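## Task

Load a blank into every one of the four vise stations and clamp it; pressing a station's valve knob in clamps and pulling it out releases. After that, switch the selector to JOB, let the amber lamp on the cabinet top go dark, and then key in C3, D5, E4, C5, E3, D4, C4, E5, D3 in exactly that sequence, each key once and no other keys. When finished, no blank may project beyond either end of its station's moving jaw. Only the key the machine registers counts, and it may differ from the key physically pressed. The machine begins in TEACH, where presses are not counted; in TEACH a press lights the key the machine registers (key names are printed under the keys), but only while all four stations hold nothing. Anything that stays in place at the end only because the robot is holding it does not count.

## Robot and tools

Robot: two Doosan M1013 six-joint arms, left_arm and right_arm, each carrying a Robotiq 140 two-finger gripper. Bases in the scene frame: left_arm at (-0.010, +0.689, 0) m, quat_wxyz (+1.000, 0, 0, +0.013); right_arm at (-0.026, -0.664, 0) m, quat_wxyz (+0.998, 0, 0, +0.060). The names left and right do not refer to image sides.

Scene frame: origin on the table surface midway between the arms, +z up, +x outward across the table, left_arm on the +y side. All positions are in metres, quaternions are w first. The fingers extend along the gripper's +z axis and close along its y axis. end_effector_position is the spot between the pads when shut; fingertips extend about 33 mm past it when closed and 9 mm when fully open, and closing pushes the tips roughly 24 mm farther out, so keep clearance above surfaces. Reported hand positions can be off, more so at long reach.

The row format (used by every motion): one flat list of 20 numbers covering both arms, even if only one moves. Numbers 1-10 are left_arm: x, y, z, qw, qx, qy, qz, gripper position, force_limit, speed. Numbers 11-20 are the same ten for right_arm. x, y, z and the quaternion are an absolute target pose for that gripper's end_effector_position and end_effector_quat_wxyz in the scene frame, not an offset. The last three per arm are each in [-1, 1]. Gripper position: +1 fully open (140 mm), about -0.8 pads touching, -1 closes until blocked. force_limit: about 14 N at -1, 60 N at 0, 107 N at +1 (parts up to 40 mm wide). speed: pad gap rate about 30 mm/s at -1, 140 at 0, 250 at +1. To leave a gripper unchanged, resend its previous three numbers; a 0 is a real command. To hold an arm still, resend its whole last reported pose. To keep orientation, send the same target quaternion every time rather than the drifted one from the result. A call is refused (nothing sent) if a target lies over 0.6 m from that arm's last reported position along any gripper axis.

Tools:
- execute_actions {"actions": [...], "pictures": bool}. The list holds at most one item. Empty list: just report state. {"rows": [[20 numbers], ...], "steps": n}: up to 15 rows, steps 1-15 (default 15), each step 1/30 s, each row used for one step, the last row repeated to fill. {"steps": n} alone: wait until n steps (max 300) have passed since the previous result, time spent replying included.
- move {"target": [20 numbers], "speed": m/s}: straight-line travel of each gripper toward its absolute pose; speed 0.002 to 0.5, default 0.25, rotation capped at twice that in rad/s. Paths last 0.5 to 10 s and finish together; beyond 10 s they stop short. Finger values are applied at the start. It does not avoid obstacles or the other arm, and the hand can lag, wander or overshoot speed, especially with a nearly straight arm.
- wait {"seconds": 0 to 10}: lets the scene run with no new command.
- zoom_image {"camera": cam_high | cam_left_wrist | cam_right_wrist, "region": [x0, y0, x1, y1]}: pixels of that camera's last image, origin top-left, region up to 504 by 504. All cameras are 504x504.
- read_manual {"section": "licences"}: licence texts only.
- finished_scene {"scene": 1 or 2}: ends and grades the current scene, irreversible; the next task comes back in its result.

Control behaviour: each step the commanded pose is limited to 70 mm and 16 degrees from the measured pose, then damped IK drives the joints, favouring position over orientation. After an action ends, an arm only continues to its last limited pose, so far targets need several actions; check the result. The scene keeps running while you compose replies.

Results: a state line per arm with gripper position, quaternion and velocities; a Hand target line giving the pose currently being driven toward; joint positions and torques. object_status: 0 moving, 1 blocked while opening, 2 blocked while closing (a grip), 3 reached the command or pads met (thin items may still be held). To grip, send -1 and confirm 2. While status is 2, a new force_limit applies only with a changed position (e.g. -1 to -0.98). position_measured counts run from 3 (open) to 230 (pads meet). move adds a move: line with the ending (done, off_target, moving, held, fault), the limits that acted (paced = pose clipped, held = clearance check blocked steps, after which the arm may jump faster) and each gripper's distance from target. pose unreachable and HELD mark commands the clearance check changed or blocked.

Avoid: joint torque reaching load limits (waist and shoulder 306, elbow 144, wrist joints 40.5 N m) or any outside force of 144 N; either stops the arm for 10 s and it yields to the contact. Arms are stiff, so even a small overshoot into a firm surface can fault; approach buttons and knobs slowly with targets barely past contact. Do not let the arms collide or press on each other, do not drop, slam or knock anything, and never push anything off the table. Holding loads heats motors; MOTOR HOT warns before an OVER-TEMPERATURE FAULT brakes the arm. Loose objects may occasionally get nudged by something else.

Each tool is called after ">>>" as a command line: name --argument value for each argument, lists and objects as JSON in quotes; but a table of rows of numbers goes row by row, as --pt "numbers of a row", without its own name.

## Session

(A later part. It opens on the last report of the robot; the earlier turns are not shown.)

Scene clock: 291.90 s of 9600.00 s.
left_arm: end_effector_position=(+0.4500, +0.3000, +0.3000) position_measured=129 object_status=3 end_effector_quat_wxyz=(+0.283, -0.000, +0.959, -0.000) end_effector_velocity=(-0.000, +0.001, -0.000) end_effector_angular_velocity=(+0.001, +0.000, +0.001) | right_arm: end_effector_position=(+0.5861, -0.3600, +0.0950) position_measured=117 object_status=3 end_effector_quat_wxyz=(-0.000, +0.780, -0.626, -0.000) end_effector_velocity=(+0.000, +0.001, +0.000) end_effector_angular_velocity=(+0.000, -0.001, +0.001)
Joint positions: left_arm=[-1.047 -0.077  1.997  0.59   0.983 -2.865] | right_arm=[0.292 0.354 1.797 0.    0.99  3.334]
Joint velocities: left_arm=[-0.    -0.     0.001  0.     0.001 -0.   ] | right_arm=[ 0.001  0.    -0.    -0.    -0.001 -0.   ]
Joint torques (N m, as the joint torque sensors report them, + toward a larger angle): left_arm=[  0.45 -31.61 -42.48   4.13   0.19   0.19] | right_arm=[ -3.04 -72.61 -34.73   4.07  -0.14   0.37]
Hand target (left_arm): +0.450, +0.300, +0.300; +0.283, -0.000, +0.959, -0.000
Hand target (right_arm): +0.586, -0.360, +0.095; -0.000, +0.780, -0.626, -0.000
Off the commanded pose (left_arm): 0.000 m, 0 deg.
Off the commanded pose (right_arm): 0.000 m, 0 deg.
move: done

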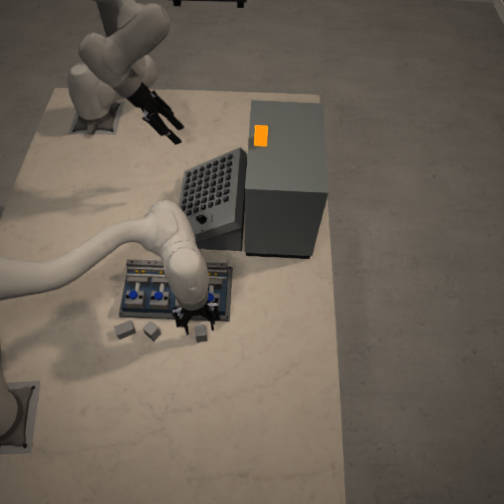

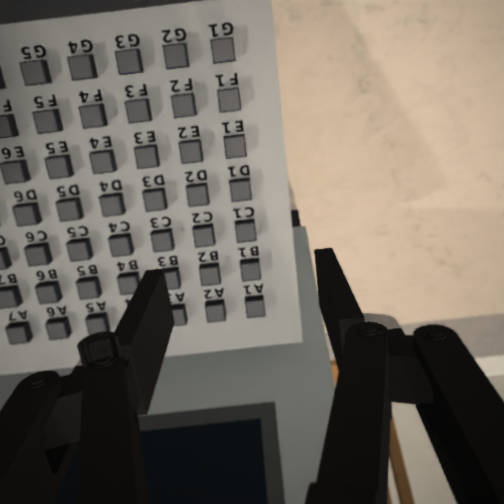

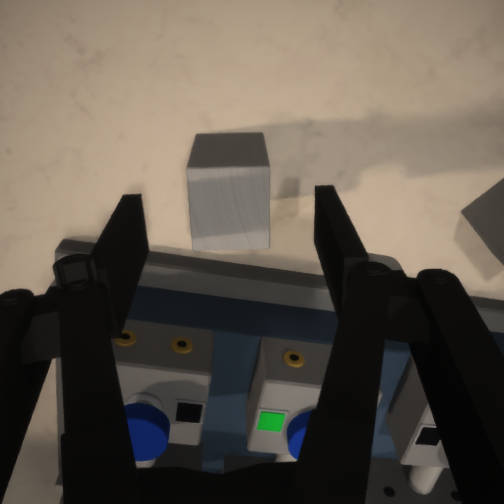

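>>> move --target '[0.45,0.3,0.3,0.283,0,0.959,0,0,0,0,0.586,-0.36,0.065,0,0.78,-0.626,0,-0.1,-0.3,0]' --speed 0.05

>>> move --target '[0.45,0.3,0.3,0.283,0,0.959,0,0,0,0,0.586,-0.36,0.065,0,0.78,-0.626,0,-1,-0.5,-0.5]'

>>> move --target '[0.45,0.3,0.3,0.283,0,0.959,0,0,0,0,0.59,-0.36,0.2,0,0.74,-0.673,0,-1,-0.5,-0.5]' --speed 0.15

>>> move --target '[0.45,0.3,0.3,0.283,0,0.959,0,0,0,0,0.617,-0.158,0.19,0,0.7071,-0.7071,0,-1,-0.5,-0.5]' --speed 0.2

>>> move --target '[0.45,0.3,0.3,0.283,0,0.959,0,0,0,0,0.617,-0.158,0.153,0,0.7071,-0.7071,0,-1,-0.5,-0.5]' --speed 0.04

Scene clock: 304.57 s of 9600.00 s.
left_arm: end_effector_position=(+0.4500, +0.3000, +0.3000) position_measured=129 object_status=3 end_effector_quat_wxyz=(+0.283, +0.000, +0.959, -0.000) end_effector_velocity=(+0.000, +0.000, +0.001) end_effector_angular_velocity=(-0.001, -0.001, +0.000) | right_arm: end_effector_position=(+0.5860, -0.3600, +0.0650) position_measured=141 object_status=3 end_effector_quat_wxyz=(-0.000, +0.780, -0.626, -0.000) end_effector_velocity=(-0.000, -0.001, -0.001) end_effector_angular_velocity=(-0.001, +0.001, -0.001)
Joint positions: left_arm=[-1.047 -0.077  1.997  0.59   0.983 -2.865] | right_arm=[0.292 0.382 1.82  0.    0.939 3.334]
Joint velocities: left_arm=[ 0.001 -0.001 -0.001 -0.001 -0.     0.001] | right_arm=[-0.001  0.001  0.001 -0.001 -0.001  0.   ]
Joint torques (N m, as the joint torque sensors report them, + toward a larger angle): left_arm=[  0.47 -31.27 -42.4    4.2    0.12   0.22] | right_arm=[ -1.22 -73.84 -33.69   3.85   0.1    0.21]
Hand target (left_arm): +0.450, +0.300, +0.300; +0.283, -0.000, +0.959, -0.000
Hand target (right_arm): +0.586, -0.360, +0.065; -0.000, +0.780, -0.626, -0.000
Off the commanded pose (left_arm): 0.000 m, 0 deg.
Off the commanded pose (right_arm): 0.000 m, 0 deg.
After step 90, 8.80 s passed at rest.
move: done

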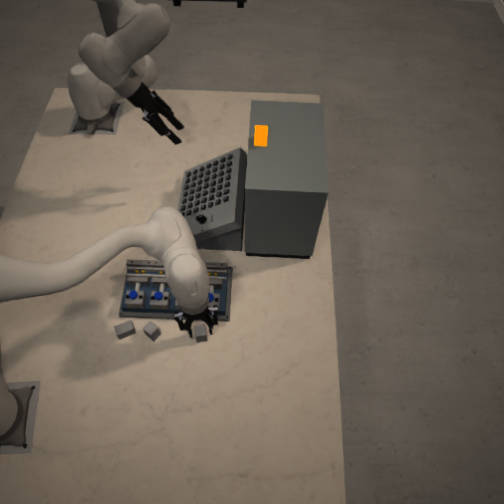

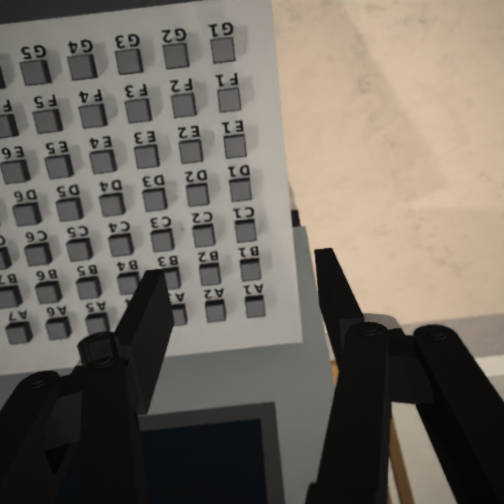

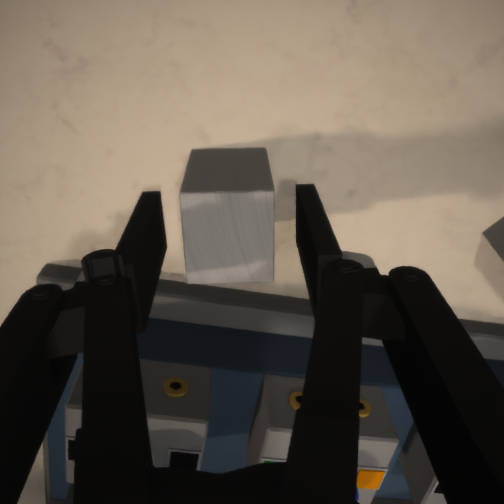

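Scene clock: 305.27 s of 9600.00 s.
left_arm: end_effector_position=(+0.4500, +0.3000, +0.3000) position_measured=129 object_status=3 end_effector_quat_wxyz=(+0.283, -0.000, +0.959, +0.000) end_effector_velocity=(-0.001, +0.000, -0.001) end_effector_angular_velocity=(+0.001, +0.001, -0.000) | right_arm: end_effector_position=(+0.5860, -0.3600, +0.0650) position_measured=178 object_status=2 end_effector_quat_wxyz=(-0.000, +0.780, -0.626, +0.000) end_effector_velocity=(+0.000, -0.001, -0.000) end_effector_angular_velocity=(+0.000, +0.000, -0.001)
Joint positions: left_arm=[-1.047 -0.077  1.997  0.59   0.983 -2.865] | right_arm=[0.292 0.382 1.82  0.    0.939 3.334]
Joint velocities: left_arm=[-0.    -0.     0.002 -0.    -0.    -0.   ] | right_arm=[-0.001 -0.     0.     0.     0.     0.   ]
Joint torques (N m, as the joint torque sensors report them, + toward a larger angle): left_arm=[  0.67 -31.11 -42.21   4.09   0.13   0.1 ] | right_arm=[ -2.89 -65.1  -27.67   3.96  -0.26   0.13]
Hand target (left_arm): +0.450, +0.300, +0.300; +0.283, -0.000, +0.959, +0.000
Hand target (right_arm): +0.586, -0.360, +0.065; -0.000, +0.780, -0.626, -0.000
Off the commanded pose (left_arm): 0.000 m, 0 deg.
Off the commanded pose (right_arm): 0.000 m, 0 deg.
move: done

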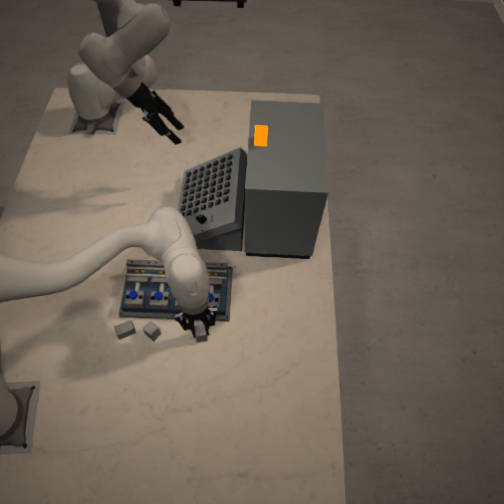

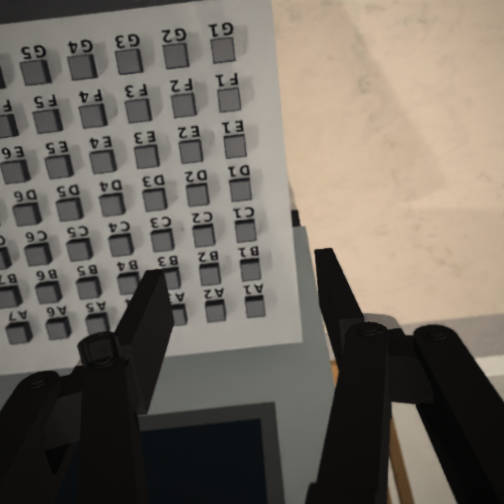

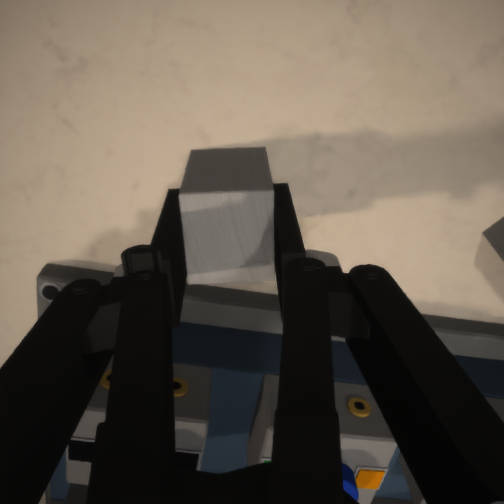

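Scene clock: 306.50 s of 9600.00 s.
left_arm: end_effector_position=(+0.4500, +0.3000, +0.3000) position_measured=129 object_status=3 end_effector_quat_wxyz=(+0.283, -0.000, +0.959, +0.000) end_effector_velocity=(-0.000, -0.000, +0.000) end_effector_angular_velocity=(+0.000, -0.001, -0.001) | right_arm: end_effector_position=(+0.5899, -0.3601, +0.2000) position_measured=178 object_status=2 end_effector_quat_wxyz=(+0.000, +0.740, -0.673, +0.000) end_effector_velocity=(+0.001, +0.000, +0.001) end_effector_angular_velocity=(+0.000, -0.001, -0.001)
Joint positions: left_arm=[-1.047 -0.077  1.997  0.59   0.983 -2.865] | right_arm=[ 0.289  0.278  1.69  -0.     1.174  3.456]
Joint velocities: left_arm=[-0.001 -0.     0.     0.001 -0.    -0.   ] | right_arm=[-0.    -0.    -0.002 -0.     0.001  0.001]
Joint torques (N m, as the joint torque sensors report them, + toward a larger angle): left_arm=[  1.13 -31.77 -42.35   4.1    0.15   0.1 ] | right_arm=[ -0.53 -70.11 -39.17   4.42  -0.18   0.28]
Hand target (left_arm): +0.450, +0.300, +0.300; +0.283, -0.000, +0.959, +0.000
Hand target (right_arm): +0.590, -0.360, +0.200; +0.000, +0.740, -0.673, +0.000
Off the commanded pose (left_arm): 0.000 m, 0 deg.
Off the commanded pose (right_arm): 0.000 m, 0 deg.
move: done

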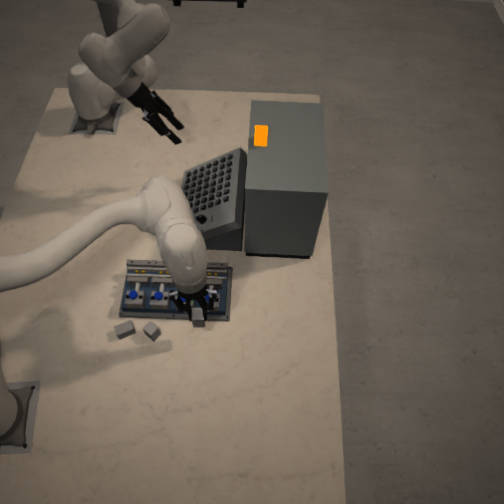

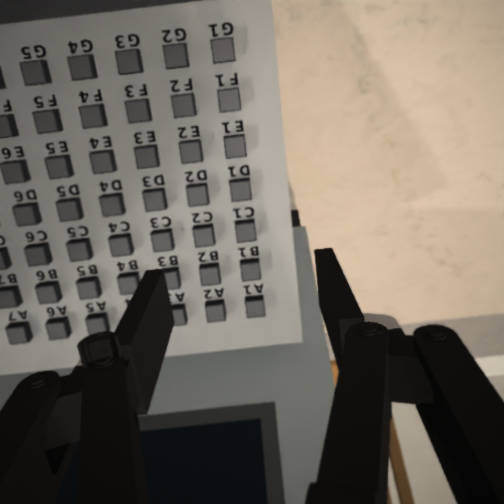

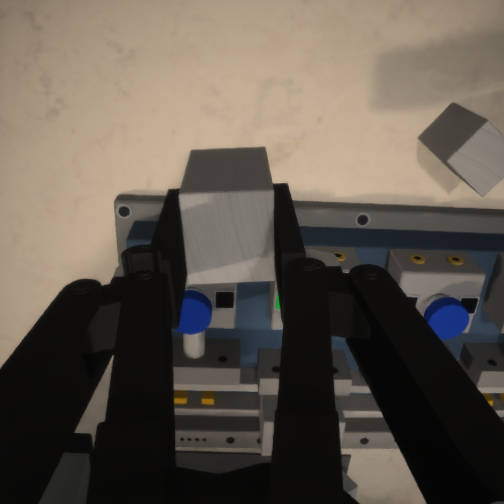

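Scene clock: 307.93 s of 9600.00 s.
left_arm: end_effector_position=(+0.4500, +0.3000, +0.3000) position_measured=129 object_status=3 end_effector_quat_wxyz=(+0.283, -0.000, +0.959, +0.000) end_effector_velocity=(-0.001, -0.000, -0.002) end_effector_angular_velocity=(+0.002, +0.002, -0.001) | right_arm: end_effector_position=(+0.6174, -0.1581, +0.1901) position_measured=178 object_status=2 end_effector_quat_wxyz=(+0.000, -0.707, +0.707, -0.000) end_effector_velocity=(+0.000, -0.000, -0.000) end_effector_angular_velocity=(-0.000, +0.000, -0.001)
Joint positions: left_arm=[-1.047 -0.077  1.997  0.59   0.983 -2.865] | right_arm=[ 0.505  0.483  1.413 -0.     1.245  3.766]
Joint velocities: left_arm=[-0.002  0.001  0.001 -0.001  0.     0.   ] | right_arm=[-0.     0.001 -0.001 -0.     0.     0.   ]
Joint torques (N m, as the joint torque sensors report them, + toward a larger angle): left_arm=[  0.65 -31.95 -42.54   4.08   0.2    0.16] | right_arm=[ -1.77 -92.08 -41.79   4.51  -0.14   0.36]
Hand target (left_arm): +0.450, +0.300, +0.300; +0.283, -0.000, +0.959, +0.000
Hand target (right_arm): +0.617, -0.158, +0.190; -0.000, +0.707, -0.707, +0.000
Off the commanded pose (left_arm): 0.000 m, 0 deg.
Off the commanded pose (right_arm): 0.000 m, 0 deg.
move: done

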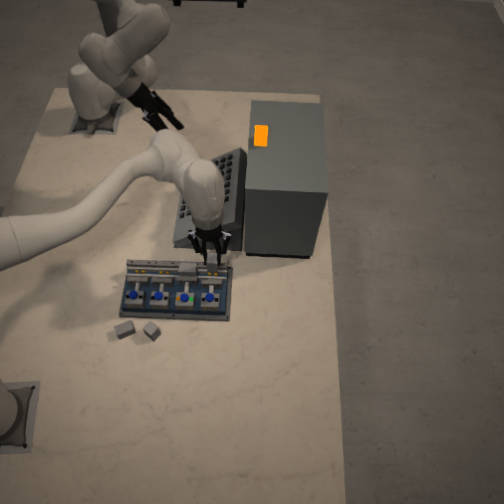

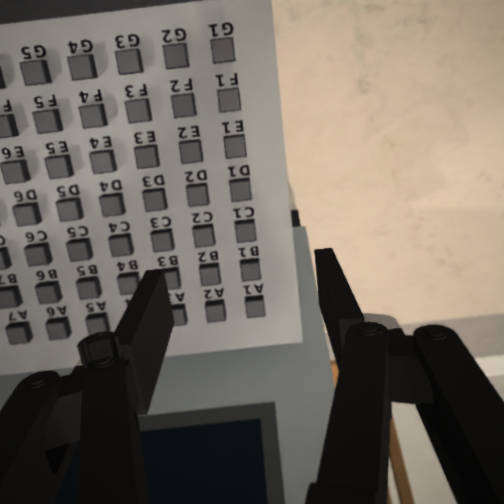

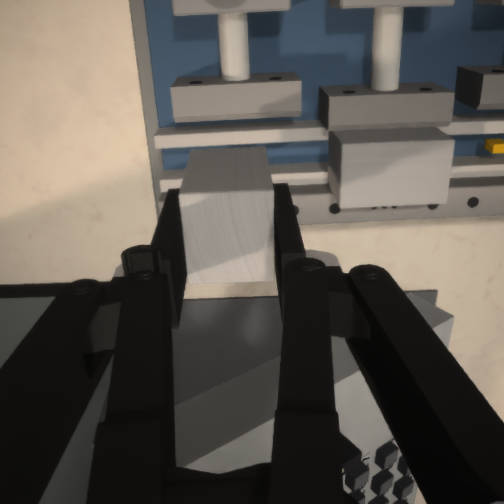

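Scene clock: 309.13 s of 9600.00 s.
left_arm: end_effector_position=(+0.4500, +0.3000, +0.3000) position_measured=129 object_status=3 end_effector_quat_wxyz=(+0.283, -0.000, +0.959, +0.000) end_effector_velocity=(-0.000, +0.000, +0.000) end_effector_angular_velocity=(+0.001, +0.000, +0.001) | right_arm: end_effector_position=(+0.6170, -0.1580, +0.1530) position_measured=178 object_status=2 end_effector_quat_wxyz=(+0.000, -0.707, +0.707, +0.000) end_effector_velocity=(+0.000, -0.000, -0.000) end_effector_angular_velocity=(-0.000, +0.000, -0.000)
Joint positions: left_arm=[-1.047 -0.077  1.997  0.59   0.983 -2.865] | right_arm=[0.506 0.504 1.452 0.    1.186 3.767]
Joint velocities: left_arm=[-0.    -0.    -0.001  0.     0.002 -0.   ] | right_arm=[-0.     0.     0.001 -0.    -0.001 -0.   ]
Joint torques (N m, as the joint torque sensors report them, + toward a larger angle): left_arm=[  1.05 -31.08 -42.33   4.15   0.2    0.22] | right_arm=[ -1.34 -93.03 -39.72   4.49  -0.29   0.26]
Hand target (left_arm): +0.450, +0.300, +0.300; +0.283, -0.000, +0.959, +0.000
Hand target (right_arm): +0.617, -0.158, +0.153; -0.000, +0.707, -0.707, -0.000
Off the commanded pose (left_arm): 0.000 m, 0 deg.
Off the commanded pose (right_arm): 0.000 m, 0 deg.
move: done

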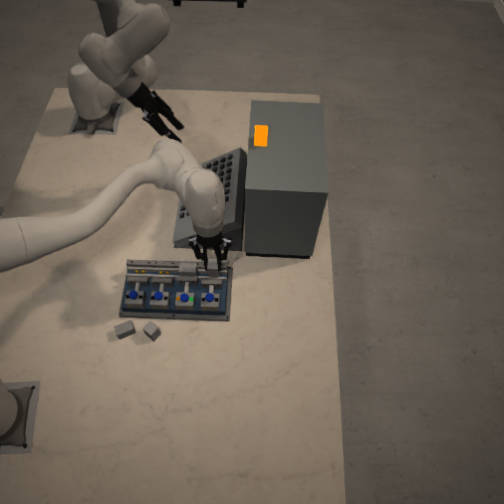

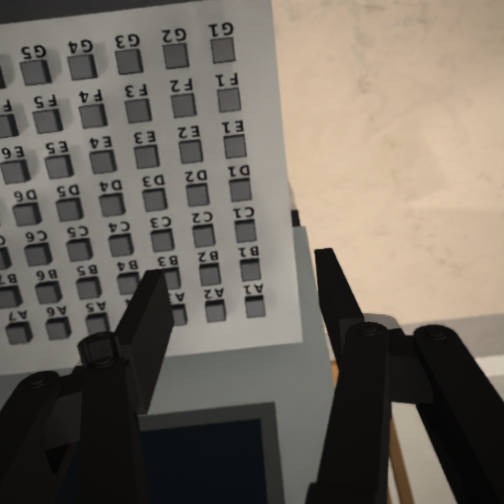

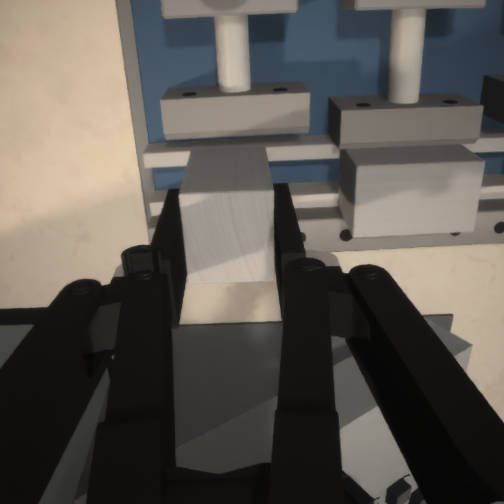

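>>> move --target '[0.45,0.3,0.3,0.283,0,0.959,0,0,0,0,0.614,-0.1605,0.15,0,0.7071,-0.7071,0,-1,-0.5,-0.5]' --speed 0.01

>>> move --target '[0.45,0.3,0.3,0.283,0,0.959,0,0,0,0,0.614,-0.1605,0.143,0,0.7071,-0.7071,0,-1,-0.5,-0.5]' --speed 0.008

Scene clock: 316.03 s of 9600.00 s.
left_arm: end_effector_position=(+0.4500, +0.3000, +0.3000) position_measured=129 object_status=3 end_effector_quat_wxyz=(+0.283, -0.000, +0.959, +0.000) end_effector_velocity=(-0.001, +0.001, -0.000) end_effector_angular_velocity=(+0.002, -0.000, -0.001) | right_arm: end_effector_position=(+0.6140, -0.1605, +0.1500) position_measured=178 object_status=2 end_effector_quat_wxyz=(+0.000, -0.707, +0.707, +0.000) end_effector_velocity=(-0.000, -0.000, +0.000) end_effector_angular_velocity=(+0.000, -0.000, -0.000)
Joint positions: left_arm=[-1.047 -0.077  1.997  0.59   0.983 -2.865] | right_arm=[0.505 0.5   1.464 0.    1.178 3.767]
Joint velocities: left_arm=[-0.001 -0.001  0.002  0.001  0.     0.   ] | right_arm=[-0. -0.  0.  0. -0. -0.]
Joint torques (N m, as the joint torque sensors report them, + toward a larger angle): left_arm=[  0.84 -32.69 -42.27   4.11   0.17   0.22] | right_arm=[ -2.19 -92.22 -39.53   4.37  -0.17   0.2 ]
Hand target (left_arm): +0.450, +0.300, +0.300; +0.283, -0.000, +0.959, +0.000
Hand target (right_arm): +0.614, -0.160, +0.150; +0.000, +0.707, -0.707, -0.000
Off the commanded pose (left_arm): 0.000 m, 0 deg.
Off the commanded pose (right_arm): 0.000 m, 0 deg.
After step 90, 3.20 s passed at rest.
move: done

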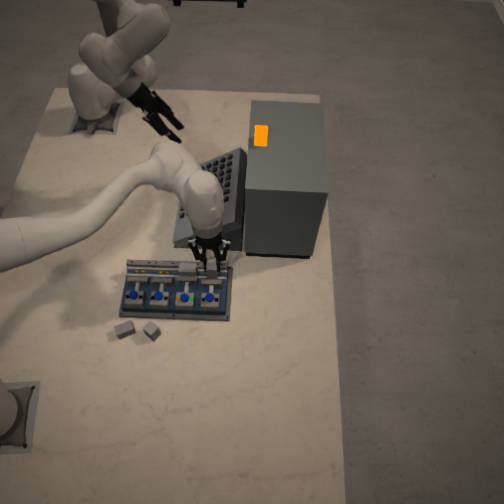

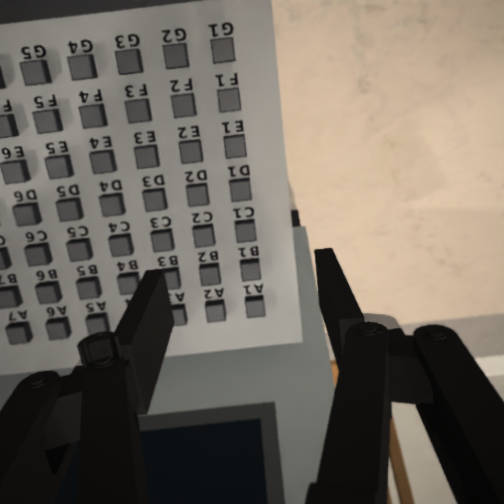

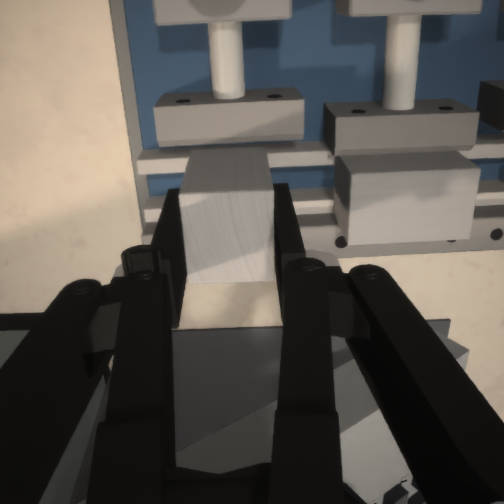

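Scene clock: 317.13 s of 9600.00 s.
left_arm: end_effector_position=(+0.4500, +0.3000, +0.3000) position_measured=129 object_status=3 end_effector_quat_wxyz=(+0.283, -0.000, +0.959, +0.000) end_effector_velocity=(+0.001, -0.001, +0.001) end_effector_angular_velocity=(-0.000, -0.002, -0.002) | right_arm: end_effector_position=(+0.6140, -0.1605, +0.1430) position_measured=178 object_status=2 end_effector_quat_wxyz=(+0.000, -0.707, +0.707, +0.000) end_effector_velocity=(+0.000, +0.000, -0.000) end_effector_angular_velocity=(-0.000, -0.000, +0.000)
Joint positions: left_arm=[-1.047 -0.077  1.997  0.59   0.983 -2.865] | right_arm=[0.505 0.504 1.471 0.    1.167 3.766]
Joint velocities: left_arm=[-0.001  0.    -0.001  0.002 -0.001 -0.   ] | right_arm=[ 0.  0. -0. -0. -0. -0.]
Joint torques (N m, as the joint torque sensors report them, + toward a larger angle): left_arm=[  1.04 -31.8  -42.34   4.09   0.13   0.11] | right_arm=[ -2.06 -93.91 -39.86   4.36  -0.04   0.19]
Hand target (left_arm): +0.450, +0.300, +0.300; +0.283, -0.000, +0.959, +0.000
Hand target (right_arm): +0.614, -0.160, +0.143; -0.000, +0.707, -0.707, -0.000
Off the commanded pose (left_arm): 0.000 m, 0 deg.
Off the commanded pose (right_arm): 0.000 m, 0 deg.
move: done

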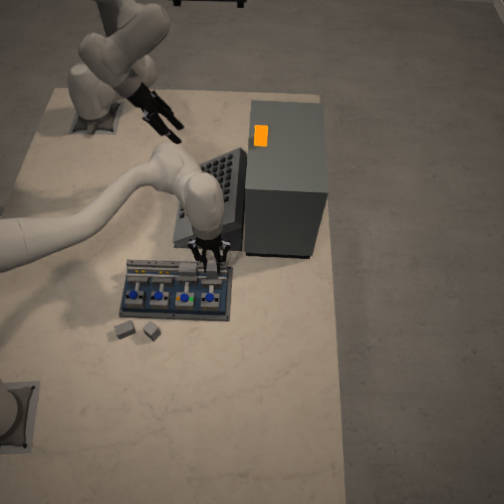

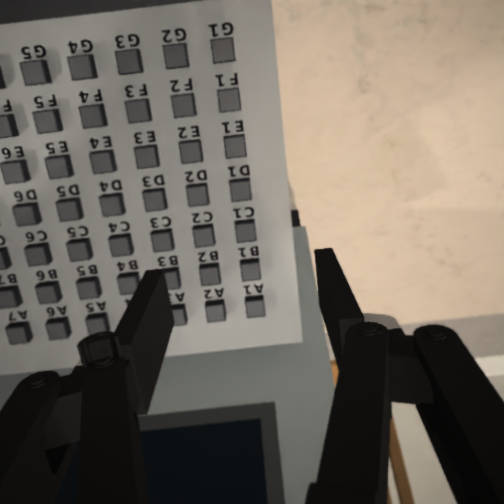

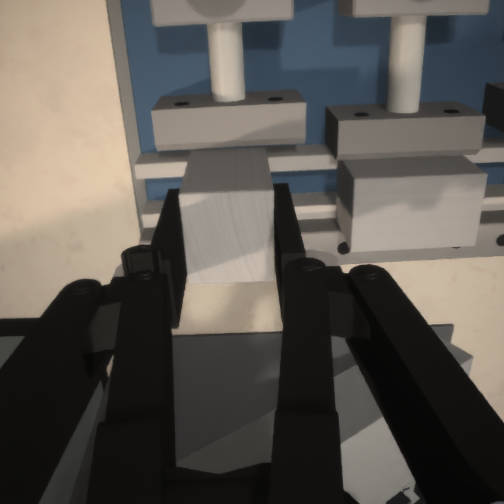

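>>> move --target '[0.45,0.3,0.3,0.283,0,0.959,0,0,0,0,0.614,-0.1605,0.137,0,0.7071,-0.7071,0,-1,-0.5,-0.5]' --speed 0.008

>>> move --target '[0.45,0.3,0.3,0.283,0,0.959,0,0,0,0,0.614,-0.1605,0.134,0,0.7071,-0.7071,0,-1,-0.5,-0.5]' --speed 0.005

Scene clock: 325.37 s of 9600.00 s.
left_arm: end_effector_position=(+0.4500, +0.3000, +0.3000) position_measured=129 object_status=3 end_effector_quat_wxyz=(+0.283, -0.000, +0.959, +0.000) end_effector_velocity=(+0.001, -0.001, +0.001) end_effector_angular_velocity=(-0.001, -0.003, -0.002) | right_arm: end_effector_position=(+0.6140, -0.1605, +0.1370) position_measured=178 object_status=2 end_effector_quat_wxyz=(+0.000, -0.707, +0.707, +0.000) end_effector_velocity=(-0.000, +0.001, +0.000) end_effector_angular_velocity=(+0.001, -0.001, +0.001)
Joint positions: left_arm=[-1.047 -0.077  1.997  0.59   0.983 -2.865] | right_arm=[0.505 0.508 1.476 0.    1.157 3.766]
Joint velocities: left_arm=[-0.001  0.    -0.002  0.002 -0.    -0.   ] | right_arm=[ 0.001 -0.    -0.     0.    -0.    -0.   ]
Joint torques (N m, as the joint torque sensors report them, + toward a larger angle): left_arm=[  1.36 -31.62 -42.47   4.13   0.11   0.21] | right_arm=[ -0.57 -91.47 -39.22   4.24  -0.1    0.2 ]
Hand target (left_arm): +0.450, +0.300, +0.300; +0.283, -0.000, +0.959, +0.000
Hand target (right_arm): +0.614, -0.160, +0.137; -0.000, +0.707, -0.707, -0.000
Off the commanded pose (left_arm): 0.000 m, 0 deg.
Off the commanded pose (right_arm): 0.000 m, 0 deg.
After step 90, 4.27 s passed at rest.
move: done

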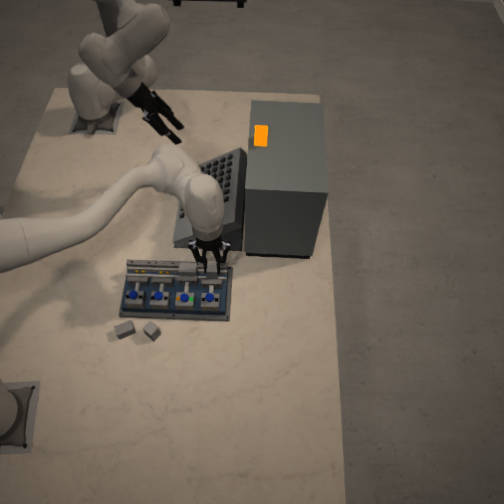

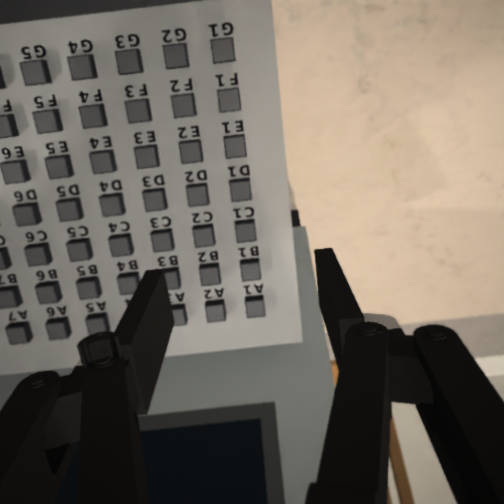

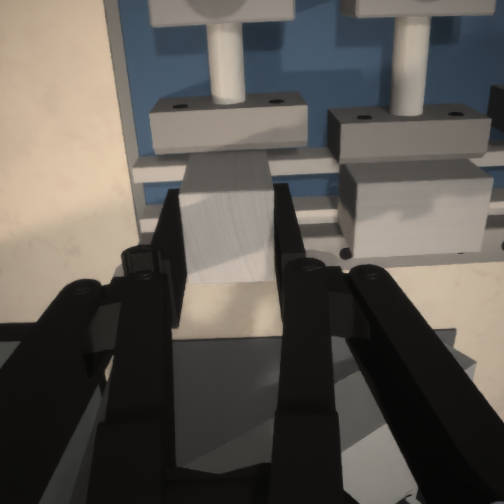

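Scene clock: 326.20 s of 9600.00 s.
left_arm: end_effector_position=(+0.4500, +0.3000, +0.3000) position_measured=129 object_status=3 end_effector_quat_wxyz=(+0.283, -0.000, +0.959, +0.000) end_effector_velocity=(-0.000, -0.000, +0.002) end_effector_angular_velocity=(-0.002, -0.001, +0.000) | right_arm: end_effector_position=(+0.6141, -0.1605, +0.1341) position_measured=178 object_status=2 end_effector_quat_wxyz=(+0.000, -0.707, +0.707, -0.000) end_effector_velocity=(-0.001, -0.000, -0.001) end_effector_angular_velocity=(-0.001, +0.001, +0.000)
Joint positions: left_arm=[-1.047 -0.077  1.997  0.59   0.983 -2.865] | right_arm=[0.505 0.51  1.479 0.    1.152 3.766]
Joint velocities: left_arm=[-0.    -0.002 -0.002 -0.     0.001 -0.   ] | right_arm=[ 0.     0.     0.001  0.    -0.     0.   ]
Joint torques (N m, as the joint torque sensors report them, + toward a larger angle): left_arm=[ -0.19 -31.4  -42.7    4.14   0.22   0.2 ] | right_arm=[ -2.16 -40.82 -10.56   3.78  -2.41  -0.17]
Hand target (left_arm): +0.450, +0.300, +0.300; +0.283, -0.000, +0.959, +0.000
Hand target (right_arm): +0.614, -0.160, +0.134; -0.000, +0.707, -0.707, -0.000
Off the commanded pose (left_arm): 0.000 m, 0 deg.
Off the commanded pose (right_arm): 0.000 m, 0 deg.
move: done

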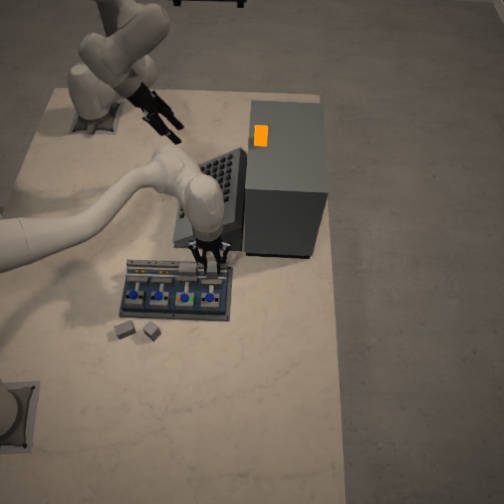

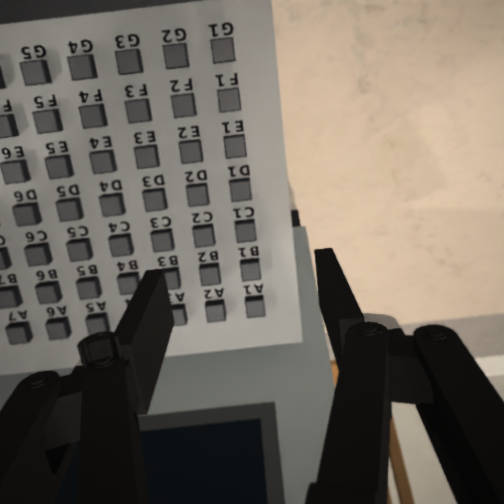

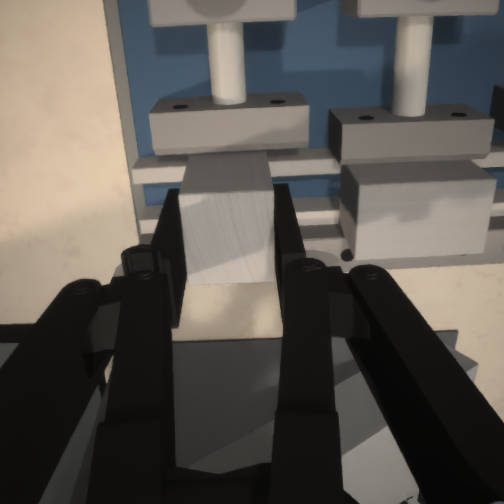

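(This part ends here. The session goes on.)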